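# Gently pull the bottom drawer fully open

## Task

Open the bottom drawer completely, and do it softly. It fails immediately if the drawer is gripped or pushed hard, moved quickly, or reaches its closed or open stop faster than a crawl; if the cabinet shifts or tilts beyond a small amount; if any arm part other than the fingers strikes the drawer; or if any robot part strikes the cabinet. The drawer must stay fully open by itself, without the robot holding it there.

## Robot and tools

Robot: two Doosan M1013 six-joint arms, left_arm and right_arm, each ending in a Robotiq 2F-140 parallel gripper with a wrist camera. Bases in the scene frame: left_arm at (+0.045, +0.546, 0) m, right_arm at (-0.032, -0.669, 0) m, both facing roughly +x.

Scene frame: origin on the table top midway between the arms, +z up, +x out over the table, left_arm on the +y side. The names left and right are arm names, not image sides. Gripper frame: fingers point along its +z, and they open and close along its y. end_effector_position is the midpoint between the pads when closed; fingertips stick out about 33 mm past it when closed and 9 mm when fully open. Closing pushes the tips roughly 24 mm further out, so keep that clearance from surfaces.

The 18-number row (used by execute_actions rows and by move target): one flat list covering both arms, all values in [-1, 1]. Order: left dx, dy, dz, rx, ry, rz, left position, force_limit, speed, then the same nine for the right arm. dx..rz are an offset, not a pose: they give the target relative to that gripper's pose in the most recent result showing it (or, before any such result and in the second and later calls of a single reply, relative to where it is when the action begins), expressed in the gripper's own axes. Scale: 1.0 = 0.6 m for translation, 180 degrees for rotation; rx, ry, rz form one rotation vector. All-zero offsets are not idle: they pull the arm back to the reference pose. To keep an arm still, send the offset back to its wanted pose in the first call of a reply and zeros afterwards.

Gripper numbers: position +1 = fully open (140 mm), pads touch near -0.8, -1 closes until blocked. force_limit -1/0/+1 gives about 14/60/107 N. speed -1/0/+1 gives about 30/140/250 mm/s. These are commands: repeat the previous three to leave a gripper unchanged, since 0 is a real value.

Tools:
- execute_actions {actions, pictures}: actions is an empty list (just report state), one action {rows, steps} with 1 to 15 rows and steps up to 15 (each step 1/30 s; last row repeats; default 15), or one wait {steps} up to 300, counted from the previous result so reply time is included. Each row is measured from the same reference pose, not chained.
- move {target, speed}: target is one 18-number row as above; speed is top path speed in m/s, 0.002 to 0.5 (default 0.25), turning capped at twice that in rad/s. Grippers follow straight lines, finishing together, over 0.5 to 10 s (stopped short if longer). No slowing for obstacles or the other arm; arms lag and can overshoot speed, especially near full stretch. Faster contact hits harder, and aiming past a contact presses harder; arms are stiff, so even slight overreach into something rigid can trigger a fault.
- wait {seconds}: 0 to 10, sends nothing new.
- zoom_image {camera, region}: camera is cam_high (896x504), cam_left_wrist or cam_right_wrist (504x504); region [x0, y0, x1, y1] pixels from top-left, at most 504 by 504.
- show_instructions: shows the reference pages. read_manual {section: "licences"}: licence text only.
- finished_scene {scene}: ends and grades the current scene; irreversible. The drawer must already be open and staying open.

Control details: each step the commanded pose is clipped to within 70 mm and 16 degrees of the measured pose; inverse kinematics favours position over orientation. After an action ends, an arm only continues to its last clipped pose, so large moves need follow-up calls. Joint speed caps and a 0.3 s ramp apply.

Results: per-arm state line with end_effector_position (m), end_effector_quat_wxyz and velocities in the scene frame (printed position can be off, more at long reach). object_status: 0 moving, 1 blocked while opening, 2 blocked while closing (a grip), 3 reached target or pads met. position_measured is in counts, 3 open to 230 closed. A move adds a move: line with the ending (done, off_target, moving, held, fault) and limits (paced = pose was clipped; held = some steps blocked, after which the arm may lurch fast), plus distance to target. Pose unreachable and HELD mark commands blocked by the clearance check. Hand target shows where the controller is driving. Joint torques and Flange force are noisy contact indicators; MOTOR HOT warns of overheating.

Avoid: outside force of 144 N or a joint torque at its load limit (wrist joints 42.3 N m, elbow 150, waist and shoulder 319) causes a 10 s stop. Do not let arms collide, do not touch the cabinet with anything, and only let fingers contact the drawer. Pull slowly with a light grip force, ease off well before the drawer's end stop, and release so it stays open on its own. Nothing may leave the table. Loose objects may occasionally be nudged by outside disturbances.

Each tool is called after ">>>" as name([rows], argument=value, ...), one row to a line, values as JSON.

Reference images:

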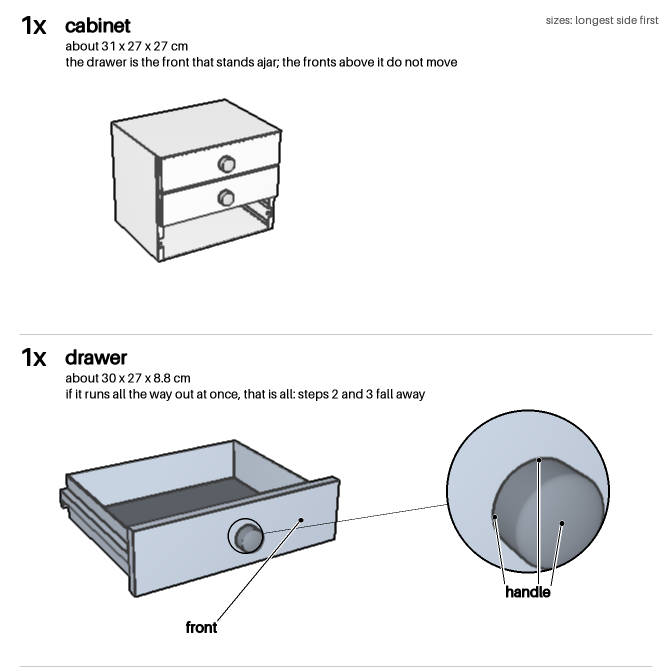

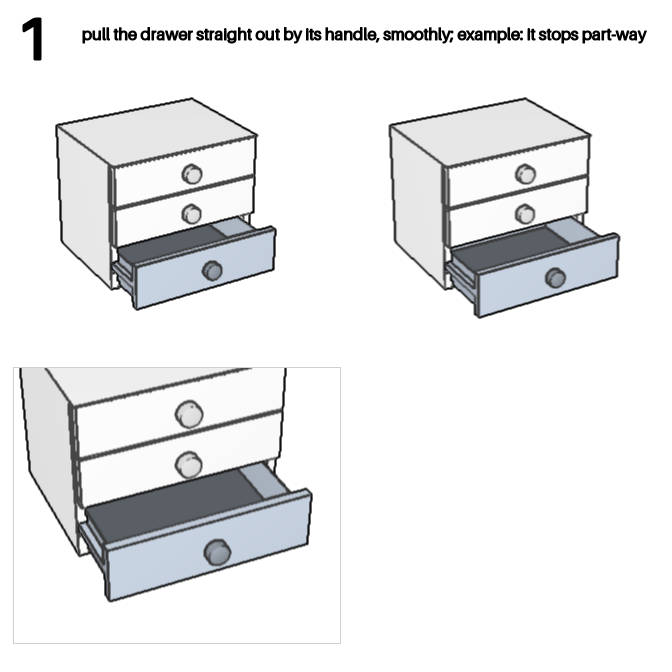

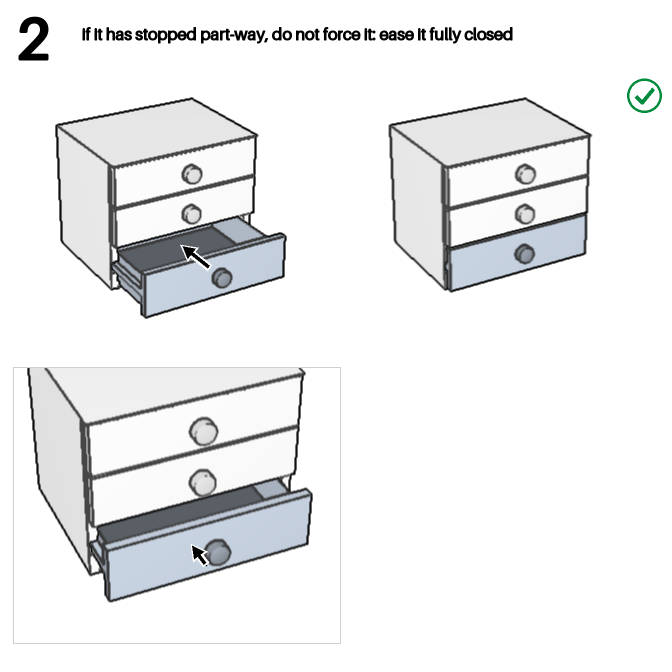

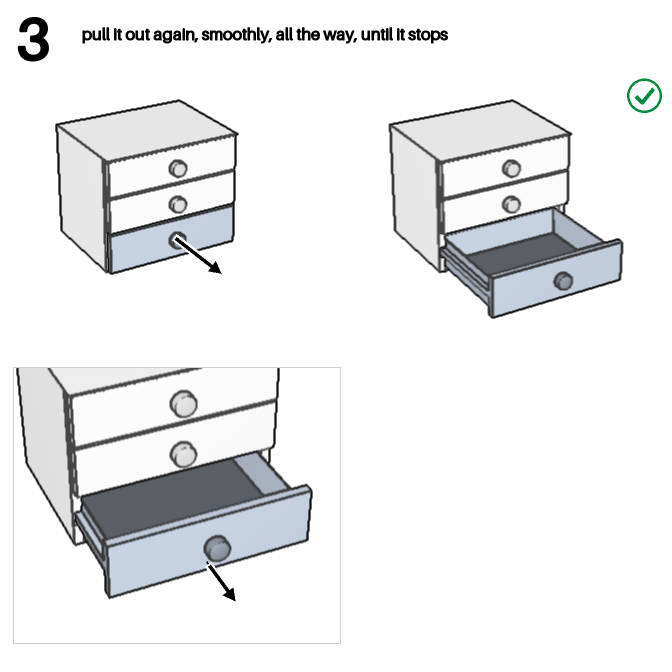

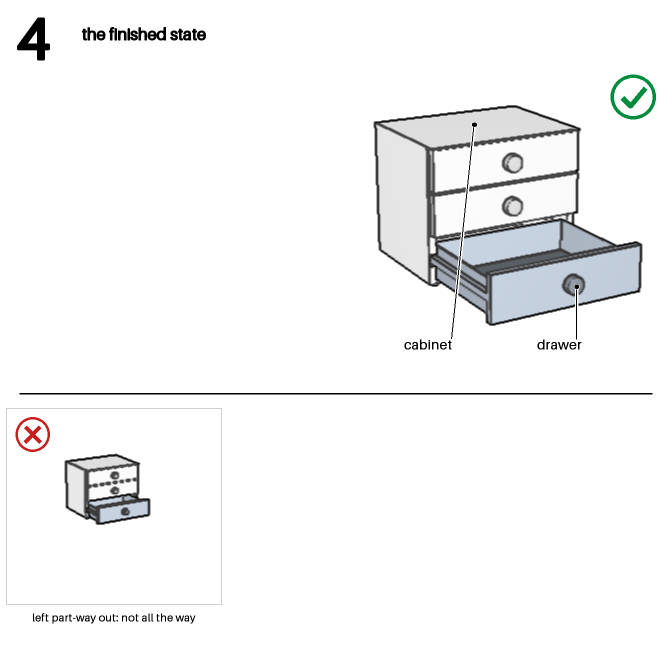

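## Session

>>> execute_actions(actions=[])

Scene clock: 0.00 s of 4700.00 s.
left_arm: end_effector_position=(+0.6954, +0.5294, +0.3212) position_measured=230 object_status=3 end_effector_quat_wxyz=(+0.001, +1.000, -0.012, -0.000) end_effector_velocity=(+0.000, +0.000, -0.000) end_effector_angular_velocity=(-0.001, +0.000, -0.000) | right_arm: end_effector_position=(+0.5092, -0.1508, +0.3001) position_measured=3 object_status=3 end_effector_quat_wxyz=(-0.414, +0.834, -0.363, +0.034) end_effector_velocity=(+0.000, +0.000, -0.000) end_effector_angular_velocity=(-0.000, +0.000, -0.000)
Joint positions: left_arm=[-0.053  0.165  1.605 -0.002  1.372  1.517] | right_arm=[0.511 0.029 2.015 0.93  0.499 2.235]
Joint velocities: left_arm=[ 0.001  0.001 -0.    -0.001  0.     0.001] | right_arm=[ 0.     0.001 -0.    -0.     0.     0.001]
Joint torques (N m, as the joint torque sensors report them, + toward a larger angle): no reading
Flange force (N, the push that the arm receives, along the gripper's own x y z axes): no reading
Hand target (left_arm): +0.695, +0.529, +0.321; +0.001, +1.000, -0.012, -0.000
Hand target (right_arm): +0.509, -0.151, +0.300; -0.414, +0.834, -0.363, +0.034

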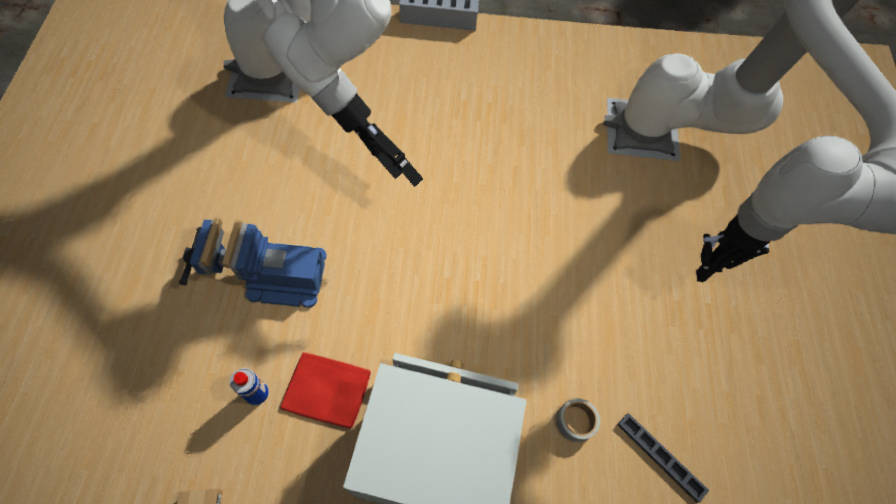

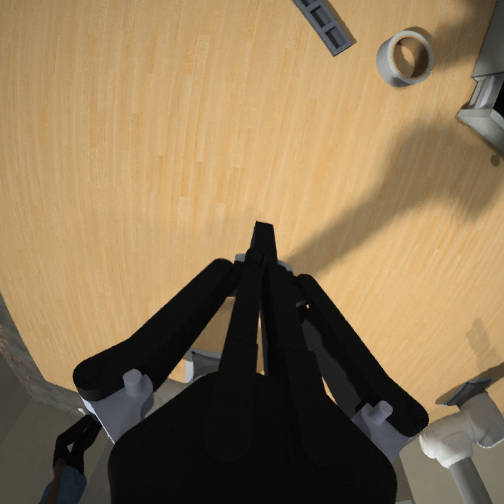

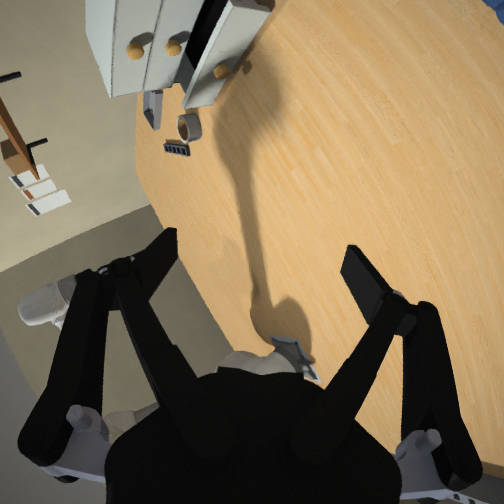

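>>> move(target=[0,0,0,0,0,0,-1,0,0,0.03,0.27,-0.56,0,0,0,1,0,0], speed=0.4)

>>> move(target=[-0.075,0.88,0.28,0,0.306,0,0.3,-0.8,0.5,0,0,0,0,0,0,1,0,0], speed=0.3)

Scene clock: 19.73 s of 4700.00 s.
left_arm: end_effector_position=(+0.6954, +0.5294, +0.3212) position_measured=233 object_status=3 end_effector_quat_wxyz=(+0.001, +1.000, -0.012, -0.000) end_effector_velocity=(+0.000, +0.000, +0.000) end_effector_angular_velocity=(+0.001, -0.000, +0.001) | right_arm: end_effector_position=(+0.3092, -0.4499, +0.4000) position_measured=3 object_status=3 end_effector_quat_wxyz=(-0.415, +0.834, -0.363, +0.034) end_effector_velocity=(+0.000, -0.000, -0.000) end_effector_angular_velocity=(+0.001, +0.001, -0.000)
Joint positions: left_arm=[-0.053  0.165  1.605 -0.002  1.372  1.517] | right_arm=[-0.2   -0.573  2.245  0.853  1.258  2.039]
Joint velocities: left_arm=[ 0.     0.    -0.     0.001 -0.    -0.001] | right_arm=[-0.001  0.001  0.     0.001  0.    -0.001]
Joint torques (N m, as the joint torque sensors report them, + toward a larger angle): left_arm=[  2.78 -58.41 -42.4    3.37  -0.53   0.33] | right_arm=[ -0.86  10.95 -43.29   4.52  -0.12   0.19]
Flange force (N, the push that the arm receives, along the gripper's own x y z axes): left_arm=[-2.0 4.8 1.6] | right_arm=[2.9 -2.9 6.2]
Hand target (left_arm): +0.695, +0.529, +0.321; +0.001, +1.000, -0.012, -0.000
Hand target (right_arm): +0.309, -0.450, +0.400; -0.415, +0.834, -0.363, +0.034
Off the commanded pose (left_arm): 0.000 m, 0 deg.
Off the commanded pose (right_arm): 0.001 m, 0 deg.
After step 90, 15.27 s passed at rest.
move: done

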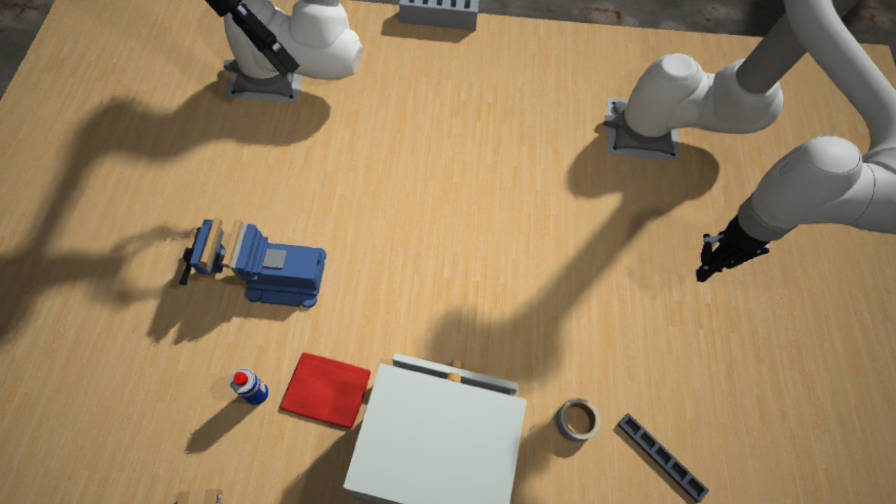

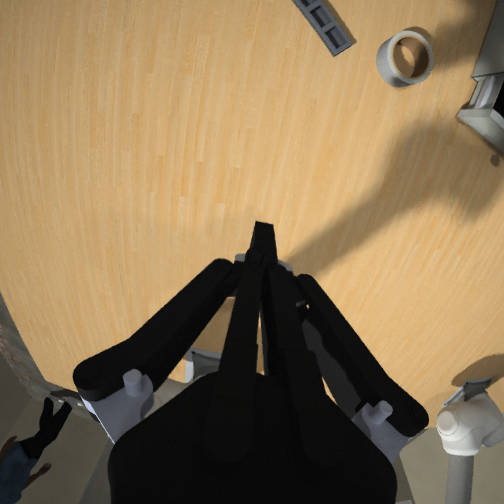

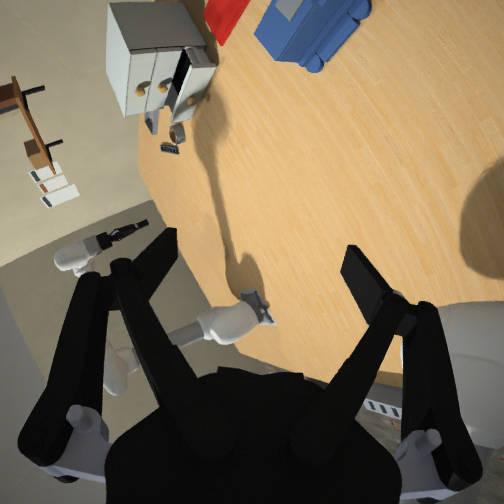

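Scene clock: 22.00 s of 4700.00 s.
left_arm: end_effector_position=(+0.6363, +0.0028, +0.1531) position_measured=91 object_status=3 end_effector_quat_wxyz=(+0.007, +0.887, -0.010, +0.461) end_effector_velocity=(-0.001, -0.000, -0.001) end_effector_angular_velocity=(+0.002, -0.000, -0.002) | right_arm: end_effector_position=(+0.3092, -0.4499, +0.4000) position_measured=3 object_status=3 end_effector_quat_wxyz=(-0.415, +0.834, -0.363, +0.034) end_effector_velocity=(+0.000, +0.000, -0.000) end_effector_angular_velocity=(-0.000, +0.000, +0.000)
Joint positions: left_arm=[-1.064  0.364  1.974  1.38   0.816 -0.53 ] | right_arm=[-0.2   -0.573  2.245  0.853  1.258  2.039]
Joint velocities: left_arm=[-0.001  0.     0.002  0.002  0.    -0.001] | right_arm=[ 0.     0.001 -0.    -0.    -0.     0.   ]
Joint torques (N m, as the joint torque sensors report them, + toward a larger angle): left_arm=[  5.58 -71.44 -34.79   1.12   0.94  -0.18] | right_arm=[ -1.63  13.17 -43.15   4.6   -0.1    0.26]
Flange force (N, the push that the arm receives, along the gripper's own x y z axes): left_arm=[-6.6 3.5 -5.1] | right_arm=[-2.3 -2.7 6.9]
Hand target (left_arm): +0.636, +0.003, +0.153; +0.007, +0.887, -0.010, +0.461
Hand target (right_arm): +0.309, -0.450, +0.400; -0.415, +0.834, -0.363, +0.034
Off the commanded pose (left_arm): 0.002 m, 0 deg.
Off the commanded pose (right_arm): 0.000 m, 0 deg.
move: done

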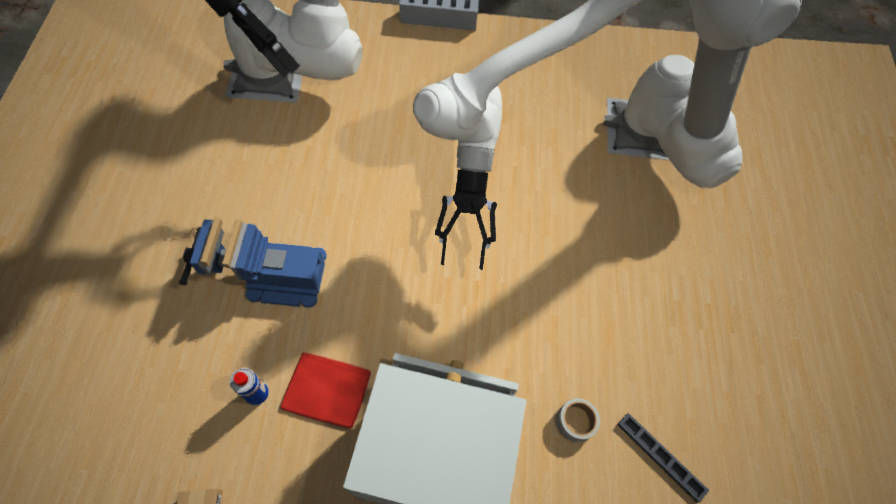

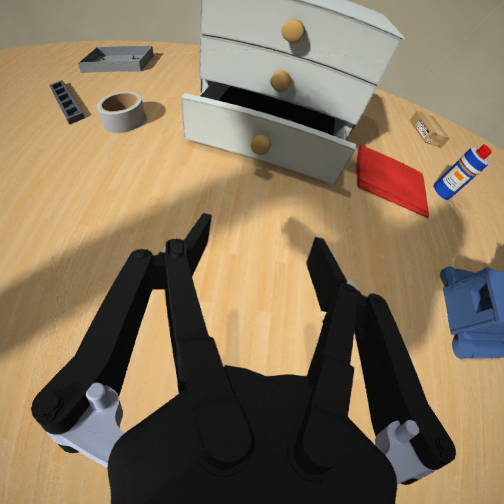

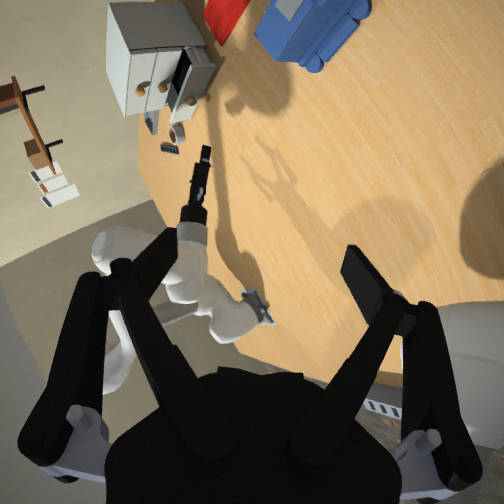

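>>> move(target=[0.042,0,0.235,-0.027,0,0.019,0.3,-0.8,0.5,0,0,0,0,0,0,1,0,0], speed=0.15)

Scene clock: 33.17 s of 4700.00 s.
left_arm: end_effector_position=(+0.7662, -0.0004, +0.0929) position_measured=91 object_status=3 end_effector_quat_wxyz=(+0.030, +0.885, -0.056, +0.460) end_effector_velocity=(-0.001, -0.000, -0.001) end_effector_angular_velocity=(+0.002, +0.001, -0.002) | right_arm: end_effector_position=(+0.3092, -0.4499, +0.4000) position_measured=3 object_status=3 end_effector_quat_wxyz=(-0.415, +0.834, -0.363, +0.034) end_effector_velocity=(+0.000, -0.000, -0.000) end_effector_angular_velocity=(+0.001, -0.001, -0.001)
Joint positions: left_arm=[-0.874  0.508  1.887  1.643  0.608 -0.599] | right_arm=[-0.2   -0.573  2.245  0.853  1.258  2.039]
Joint velocities: left_arm=[-0.001  0.001  0.001  0.001 -0.     0.   ] | right_arm=[-0.001 -0.     0.001  0.001 -0.    -0.001]
Joint torques (N m, as the joint torque sensors report them, + toward a larger angle): left_arm=[  2.36 -85.19 -33.43  -0.13   0.73   0.31] | right_arm=[ -1.56  12.7  -43.43   4.57  -0.13   0.41]
Flange force (N, the push that the arm receives, along the gripper's own x y z axes): left_arm=[-6.4 1.7 1.5] | right_arm=[-1.1 -2.0 7.0]
Hand target (left_arm): +0.766, -0.000, +0.093; +0.030, +0.885, -0.056, +0.460
Hand target (right_arm): +0.309, -0.450, +0.400; -0.415, +0.834, -0.363, +0.034
Off the commanded pose (left_arm): 0.000 m, 0 deg.
Off the commanded pose (right_arm): 0.000 m, 0 deg.
After step 90, 6.90 s passed at rest.
move: done

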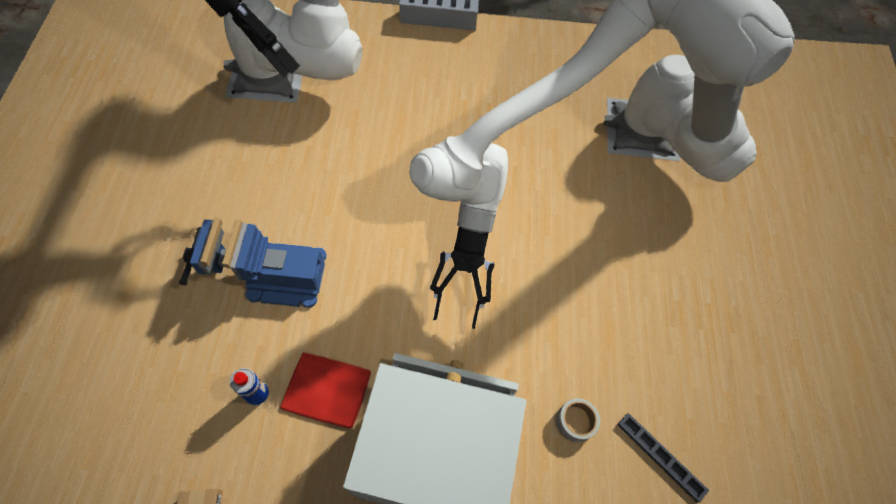

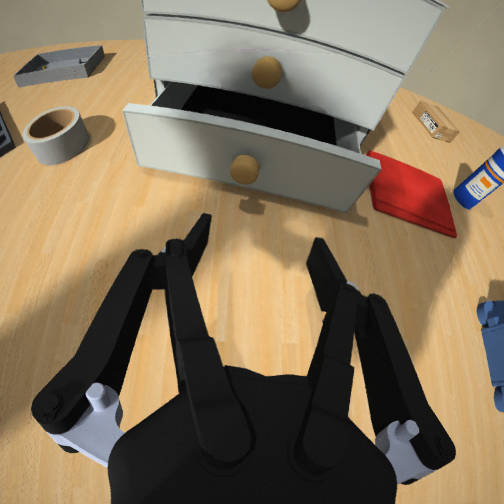

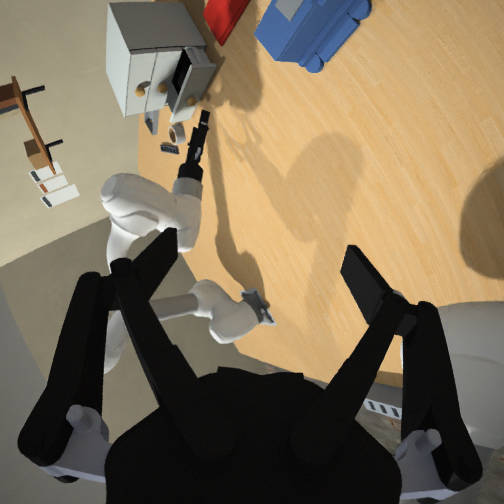

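>>> move(target=[0.018,-0.028,0.137,0,0,0,0.3,-0.8,0.5,0,0,0,0,0,0,1,0,0], speed=0.08)

Scene clock: 39.73 s of 4700.00 s.
left_arm: end_effector_position=(+0.8413, +0.0069, +0.0546) position_measured=91 object_status=3 end_effector_quat_wxyz=(+0.030, +0.885, -0.056, +0.460) end_effector_velocity=(+0.000, -0.000, -0.001) end_effector_angular_velocity=(+0.001, +0.000, -0.001) | right_arm: end_effector_position=(+0.3092, -0.4499, +0.4000) position_measured=3 object_status=3 end_effector_quat_wxyz=(-0.415, +0.834, -0.363, +0.034) end_effector_velocity=(-0.000, -0.000, -0.000) end_effector_angular_velocity=(-0.001, +0.001, +0.000)
Joint positions: left_arm=[-0.786  0.608  1.801  1.74   0.551 -0.638] | right_arm=[-0.2   -0.573  2.245  0.853  1.258  2.039]
Joint velocities: left_arm=[-0.     0.002 -0.     0.002 -0.    -0.001] | right_arm=[ 0.    -0.001  0.001 -0.001  0.     0.001]
Joint torques (N m, as the joint torque sensors report them, + toward a larger angle): left_arm=[  4.06 -93.54 -34.03  -0.06   0.9    0.26] | right_arm=[ -2.39  13.24 -43.43   4.58  -0.03   0.42]
Flange force (N, the push that the arm receives, along the gripper's own x y z axes): left_arm=[-7.2 3.0 -1.2] | right_arm=[-4.2 -3.4 9.7]
Hand target (left_arm): +0.841, +0.007, +0.055; +0.030, +0.885, -0.056, +0.460
Hand target (right_arm): +0.309, -0.450, +0.400; -0.415, +0.834, -0.363, +0.034
Off the commanded pose (left_arm): 0.000 m, 0 deg.
Off the commanded pose (right_arm): 0.000 m, 0 deg.
After step 90, 2.23 s passed at rest.
move: done

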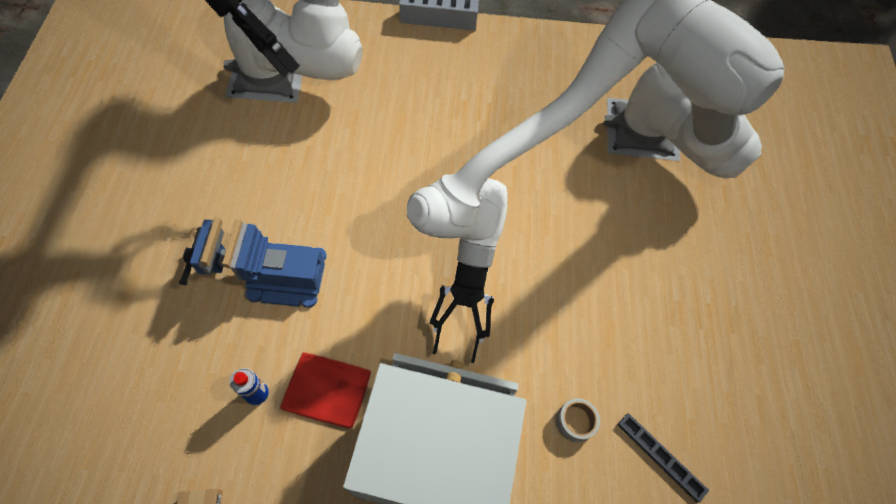

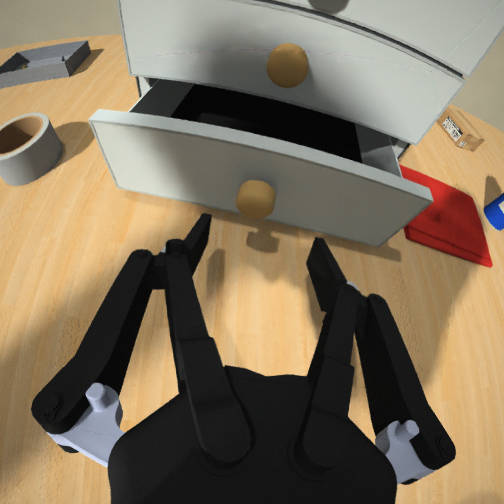

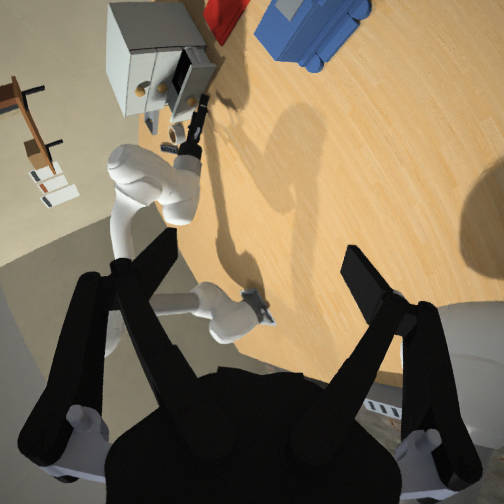

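>>> move(target=[0.033,-0.006,0.048,0,0,0,0.3,-0.8,0.5,0,0,0,0,0,0,1,0,0], speed=0.04)

Scene clock: 43.97 s of 4700.00 s.
left_arm: end_effector_position=(+0.8765, +0.0059, +0.0543) position_measured=91 object_status=3 end_effector_quat_wxyz=(+0.030, +0.885, -0.056, +0.460) end_effector_velocity=(+0.000, -0.001, +0.000) end_effector_angular_velocity=(+0.001, -0.001, -0.002) | right_arm: end_effector_position=(+0.3092, -0.4499, +0.4000) position_measured=3 object_status=3 end_effector_quat_wxyz=(-0.415, +0.834, -0.363, +0.034) end_effector_velocity=(+0.000, +0.000, +0.000) end_effector_angular_velocity=(-0.000, -0.001, +0.000)
Joint positions: left_arm=[-0.753  0.638  1.743  1.725  0.524 -0.592] | right_arm=[-0.2   -0.573  2.245  0.853  1.258  2.039]
Joint velocities: left_arm=[-0.     0.    -0.     0.002  0.     0.001] | right_arm=[ 0.    -0.     0.     0.    -0.    -0.001]
Joint torques (N m, as the joint torque sensors report them, + toward a larger angle): left_arm=[  4.59 -95.47 -36.38  -0.12   1.39   0.27] | right_arm=[ -1.43  13.5  -43.12   4.48  -0.17   0.43]
Flange force (N, the push that the arm receives, along the gripper's own x y z axes): left_arm=[-8.4 -0.2 -5.8] | right_arm=[-2.0 -1.3 5.5]
Hand target (left_arm): +0.876, +0.006, +0.054; +0.030, +0.885, -0.056, +0.460
Hand target (right_arm): +0.309, -0.450, +0.400; -0.415, +0.834, -0.363, +0.034
Off the commanded pose (left_arm): 0.000 m, 0 deg.
Off the commanded pose (right_arm): 0.000 m, 0 deg.
After step 90, 0.13 s passed at rest.
move: done

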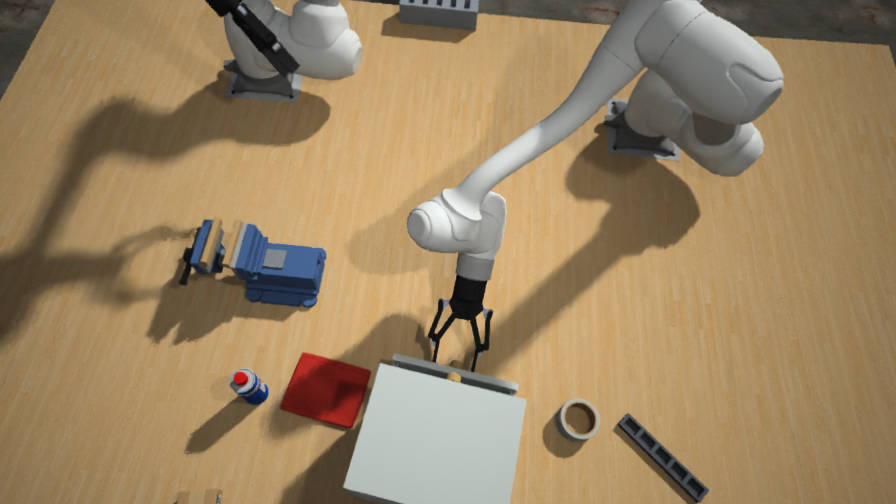

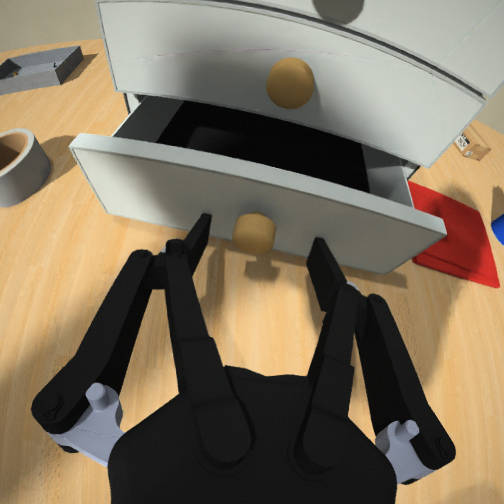

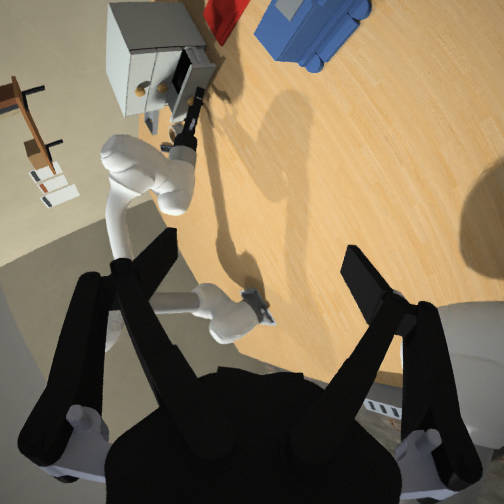

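>>> move(target=[0.017,-0.004,0.025,0,0,0,0.3,-0.8,0.5,0,0,0,0,0,0,1,0,0], speed=0.02)

>>> execute_actions([
  {"rows":[[0,0,0,0,0,0,-1,-0.8,-0.5,0,0,0,0,0,0,1,0,0]],"steps":15},
])

>>> wait(seconds=0.7)

Scene clock: 49.47 s of 4700.00 s.
left_arm: end_effector_position=(+0.8948, +0.0060, +0.0541) position_measured=91 object_status=3 end_effector_quat_wxyz=(+0.030, +0.885, -0.056, +0.460) end_effector_velocity=(+0.001, +0.000, +0.002) end_effector_angular_velocity=(-0.002, -0.001, +0.001) | right_arm: end_effector_position=(+0.3092, -0.4499, +0.4000) position_measured=3 object_status=3 end_effector_quat_wxyz=(-0.415, +0.834, -0.363, +0.034) end_effector_velocity=(-0.000, -0.000, -0.001) end_effector_angular_velocity=(-0.001, +0.001, +0.001)
Joint positions: left_arm=[-0.737  0.654  1.713  1.715  0.511 -0.566] | right_arm=[-0.2   -0.573  2.245  0.853  1.258  2.039]
Joint velocities: left_arm=[ 0.001 -0.002 -0.001 -0.001 -0.     0.   ] | right_arm=[ 0.     0.001 -0.    -0.001  0.001 -0.   ]
Joint torques (N m, as the joint torque sensors report them, + toward a larger angle): left_arm=[  9.27 -98.96 -36.62  -0.17   2.46   0.35] | right_arm=[ -2.23  13.24 -43.41   4.56  -0.15   0.4 ]
Flange force (N, the push that the arm receives, along the gripper's own x y z axes): left_arm=[-9.7 4.7 -5.9] | right_arm=[-3.1 -3.2 8.8]
Hand target (left_arm): +0.895, +0.006, +0.054; +0.031, +0.885, -0.056, +0.460
Hand target (right_arm): +0.309, -0.450, +0.400; -0.415, +0.834, -0.363, +0.034
Off the commanded pose (left_arm): 0.000 m, 0 deg.
Off the commanded pose (right_arm): 0.000 m, 0 deg.
After step 90, 1.37 s passed at rest.
move: done

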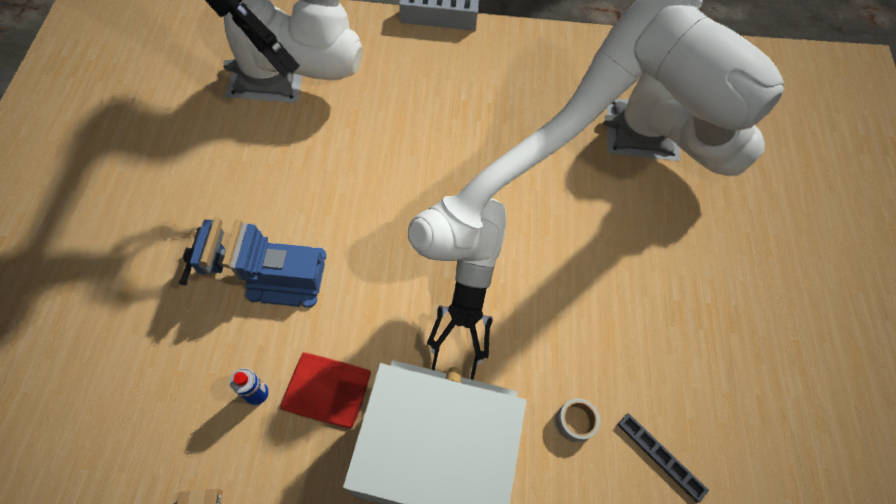

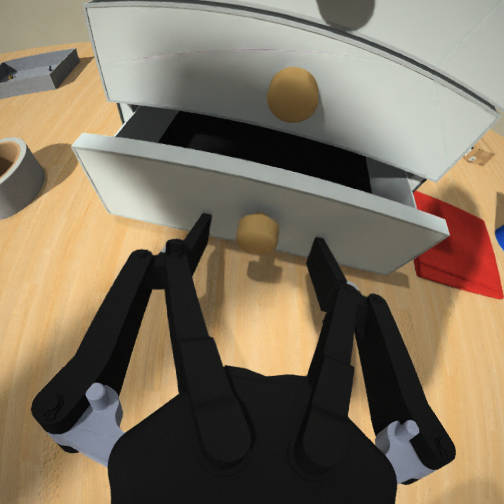

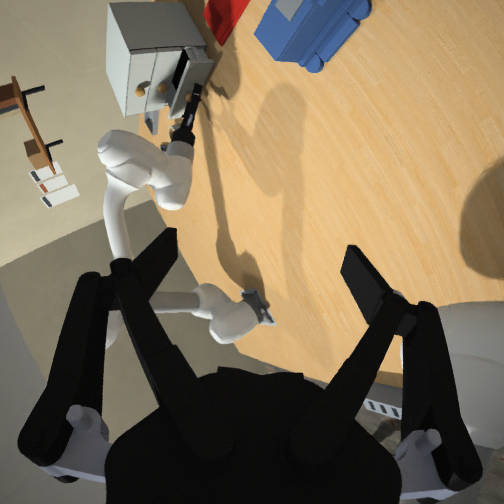

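Scene clock: 49.97 s of 4700.00 s.
left_arm: end_effector_position=(+0.8948, +0.0060, +0.0541) position_measured=154 object_status=0 end_effector_quat_wxyz=(+0.031, +0.885, -0.056, +0.460) end_effector_velocity=(-0.001, -0.000, -0.000) end_effector_angular_velocity=(-0.001, +0.001, +0.000) | right_arm: end_effector_position=(+0.3092, -0.4499, +0.4000) position_measured=3 object_status=3 end_effector_quat_wxyz=(-0.415, +0.834, -0.363, +0.034) end_effector_velocity=(-0.000, -0.000, -0.000) end_effector_angular_velocity=(+0.000, -0.000, +0.000)
Joint positions: left_arm=[-0.737  0.654  1.713  1.715  0.511 -0.566] | right_arm=[-0.2   -0.573  2.245  0.853  1.258  2.039]
Joint velocities: left_arm=[-0.001  0.     0.    -0.001 -0.    -0.001] | right_arm=[-0.    -0.     0.     0.001  0.    -0.001]
Joint torques (N m, as the joint torque sensors report them, + toward a larger angle): left_arm=[ 10.1  -97.81 -36.53  -0.45   2.68   0.22] | right_arm=[ -1.68  13.36 -43.23   4.66  -0.1    0.24]
Flange force (N, the push that the arm receives, along the gripper's own x y z axes): left_arm=[-10.5 4.8 -7.4] | right_arm=[-2.9 -2.3 6.8]
Hand target (left_arm): +0.895, +0.006, +0.054; +0.030, +0.885, -0.056, +0.460
Hand target (right_arm): +0.309, -0.450, +0.400; -0.415, +0.834, -0.363, +0.034
Off the commanded pose (left_arm): 0.000 m, 0 deg.
Off the commanded pose (right_arm): 0.000 m, 0 deg.
Steps of this call (steps 1 to 15: all 15 steps of this action). Readings (end_effector_position | what the end effector reports):
1: left_arm (+0.8948, +0.0060, +0.0541) | right_arm (+0.3092, -0.4499, +0.4000) | left_arm position_measured=91 object_status=0 | right_arm position_measured=3 object_status=3
2: left_arm (+0.8948, +0.0060, +0.0541) | right_arm (+0.3092, -0.4499, +0.4000) | left_arm position_measured=94 object_status=0 | right_arm position_measured=3 object_status=3
4: left_arm (+0.8948, +0.0060, +0.0541) | right_arm (+0.3092, -0.4499, +0.4000) | left_arm position_measured=104 object_status=0 | right_arm position_measured=3 object_status=3
8: left_arm (+0.8948, +0.0060, +0.0541) | right_arm (+0.3092, -0.4499, +0.4000) | left_arm position_measured=122 object_status=0 | right_arm position_measured=3 object_status=3
15: the state above

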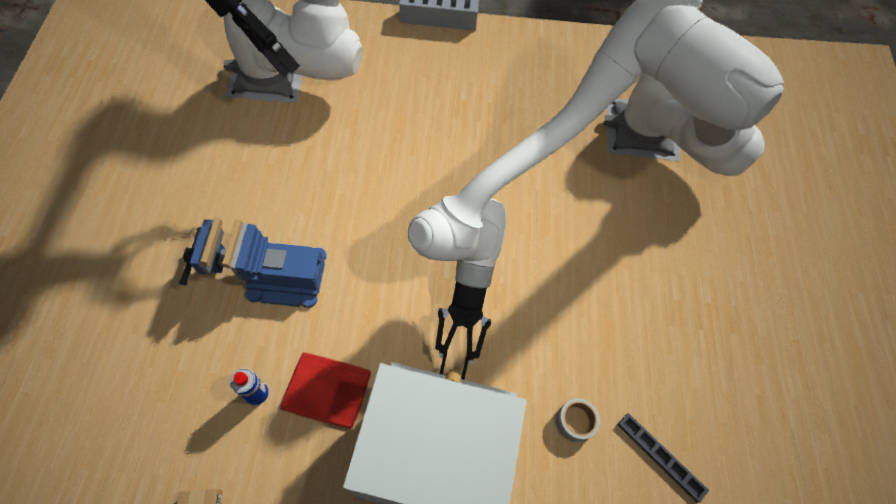

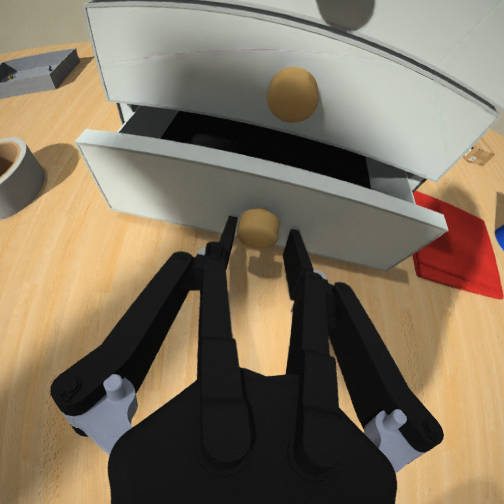

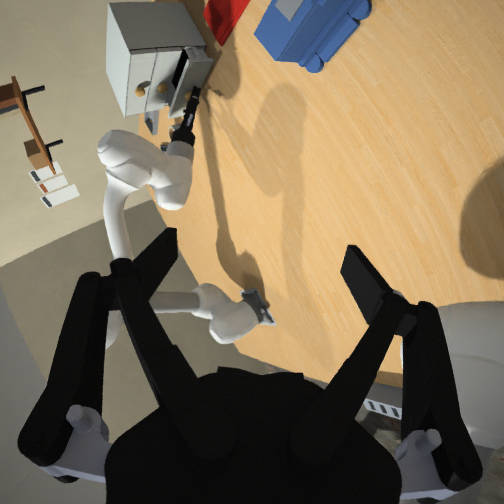

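Scene clock: 50.67 s of 4700.00 s.
left_arm: end_effector_position=(+0.8948, +0.0060, +0.0541) position_measured=184 object_status=2 end_effector_quat_wxyz=(+0.030, +0.885, -0.056, +0.460) end_effector_velocity=(-0.001, -0.000, -0.002) end_effector_angular_velocity=(+0.001, +0.002, -0.001) | right_arm: end_effector_position=(+0.3092, -0.4499, +0.4000) position_measured=3 object_status=3 end_effector_quat_wxyz=(-0.415, +0.834, -0.363, +0.034) end_effector_velocity=(+0.000, -0.000, -0.000) end_effector_angular_velocity=(-0.001, -0.000, +0.000)
Joint positions: left_arm=[-0.737  0.654  1.713  1.715  0.511 -0.566] | right_arm=[-0.2   -0.573  2.245  0.853  1.258  2.039]
Joint velocities: left_arm=[-0.001  0.001  0.001 -0.     0.    -0.   ] | right_arm=[ 0.     0.    -0.    -0.001 -0.     0.   ]
Joint torques (N m, as the joint torque sensors report them, + toward a larger angle): left_arm=[-43.09 -90.68 -43.06   2.54 -14.55   0.75] | right_arm=[ -2.05  12.8  -43.45   4.46  -0.17   0.32]
Flange force (N, the push that the arm receives, along the gripper's own x y z axes): left_arm=[4.2 -47.4 -2.5] | right_arm=[-2.6 -3.1 8.5]
Hand target (left_arm): +0.895, +0.006, +0.054; +0.030, +0.885, -0.056, +0.460
Hand target (right_arm): +0.309, -0.450, +0.400; -0.415, +0.834, -0.363, +0.034
Off the commanded pose (left_arm): 0.000 m, 0 deg.
Off the commanded pose (right_arm): 0.000 m, 0 deg.
Steps of this call (steps 1 to 21: nothing new was sent). Readings (end_effector_position | what the end effector reports):
1: left_arm (+0.8948, +0.0060, +0.0541) | right_arm (+0.3092, -0.4499, +0.4000) | left_arm position_measured=159 object_status=0 | right_arm position_measured=3 object_status=3
2: left_arm (+0.8948, +0.0061, +0.0541) | right_arm (+0.3092, -0.4499, +0.4000) | left_arm position_measured=163 object_status=0 | right_arm position_measured=3 object_status=3
4: left_arm (+0.8951, +0.0067, +0.0542) | right_arm (+0.3092, -0.4499, +0.4000) | left_arm position_measured=173 object_status=0 | right_arm position_measured=3 object_status=3
8: left_arm (+0.8949, +0.0064, +0.0540) | right_arm (+0.3092, -0.4499, +0.4000) | left_arm position_measured=184 object_status=0 | right_arm position_measured=3 object_status=3
21: the state above

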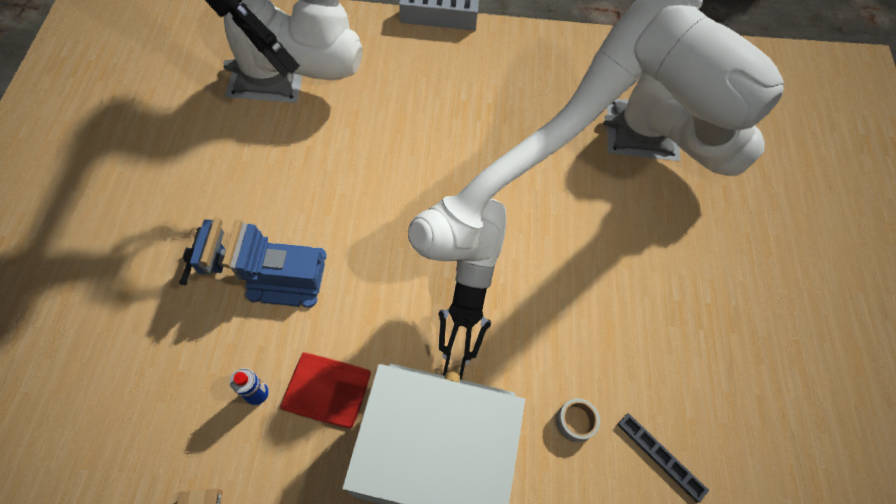

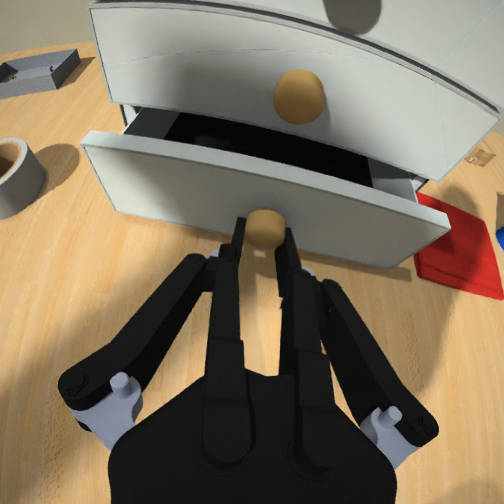

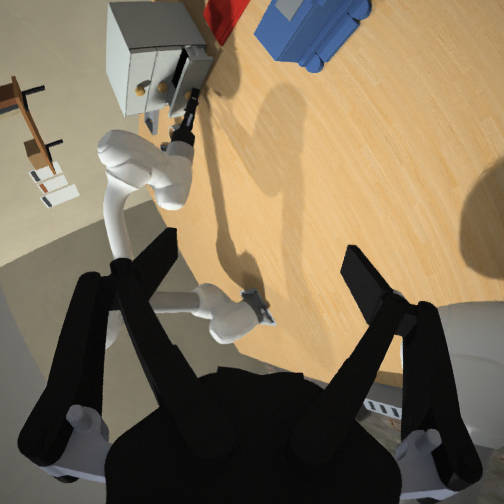

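>>> move(target=[0,-0.005,0,0,0,0,-1,-0.8,-0.5,0,0,0,0,0,0,1,0,0], speed=0.01)

Scene clock: 54.93 s of 4700.00 s.
left_arm: end_effector_position=(+0.8951, +0.0088, +0.0541) position_measured=184 object_status=2 end_effector_quat_wxyz=(+0.031, +0.885, -0.056, +0.460) end_effector_velocity=(+0.001, +0.001, +0.003) end_effector_angular_velocity=(-0.001, -0.003, +0.002) | right_arm: end_effector_position=(+0.3092, -0.4499, +0.4000) position_measured=3 object_status=3 end_effector_quat_wxyz=(-0.415, +0.834, -0.363, +0.034) end_effector_velocity=(-0.000, -0.000, -0.001) end_effector_angular_velocity=(-0.002, +0.000, +0.001)
Joint positions: left_arm=[-0.733  0.652  1.717  1.721  0.509 -0.57 ] | right_arm=[-0.2   -0.573  2.245  0.853  1.258  2.039]
Joint velocities: left_arm=[ 0.001 -0.002 -0.     0.     0.002 -0.   ] | right_arm=[ 0.    -0.     0.001 -0.002  0.    -0.001]
Joint torques (N m, as the joint torque sensors report them, + toward a larger angle): left_arm=[ 28.94 -89.47 -21.21  -3.64   7.25  -0.05] | right_arm=[ -2.04  13.14 -43.43   4.57  -0.26   0.37]
Flange force (N, the push that the arm receives, along the gripper's own x y z axes): left_arm=[-0.5 29.5 -6.0] | right_arm=[-3.0 -2.6 7.9]
Hand target (left_arm): +0.895, +0.009, +0.054; +0.030, +0.885, -0.056, +0.460
Hand target (right_arm): +0.309, -0.450, +0.400; -0.415, +0.834, -0.363, +0.034
Off the commanded pose (left_arm): 0.000 m, 0 deg.
Off the commanded pose (right_arm): 0.000 m, 0 deg.
After step 90, 0.57 s passed at rest.
move: done

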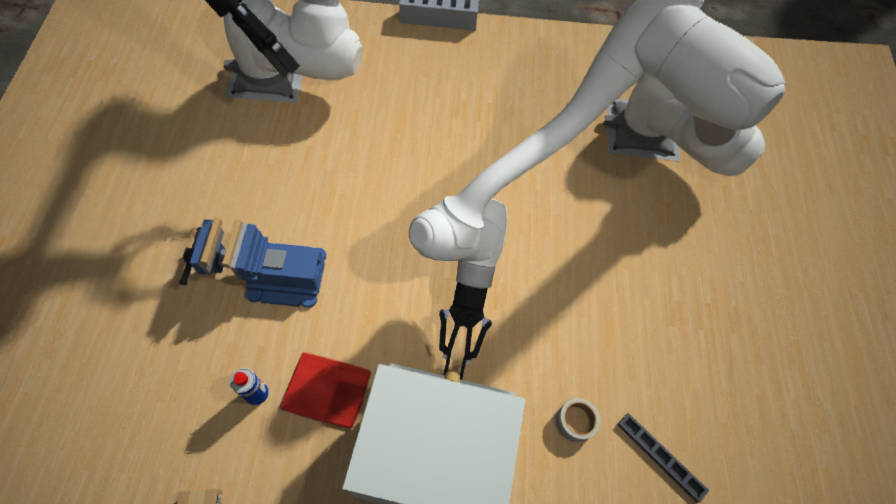

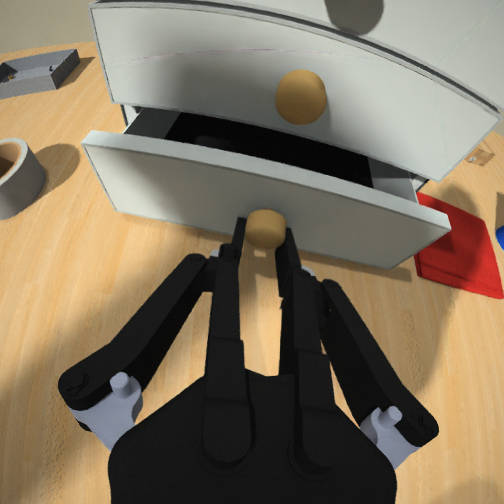

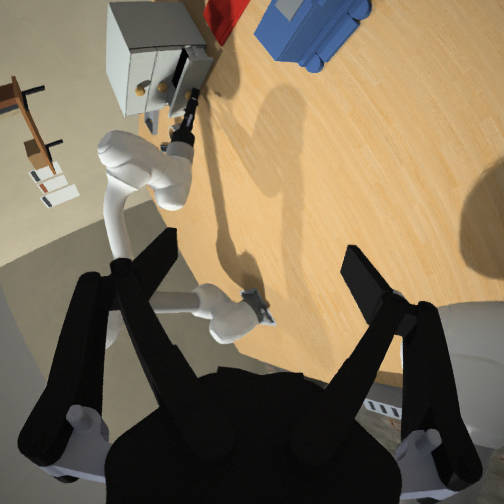

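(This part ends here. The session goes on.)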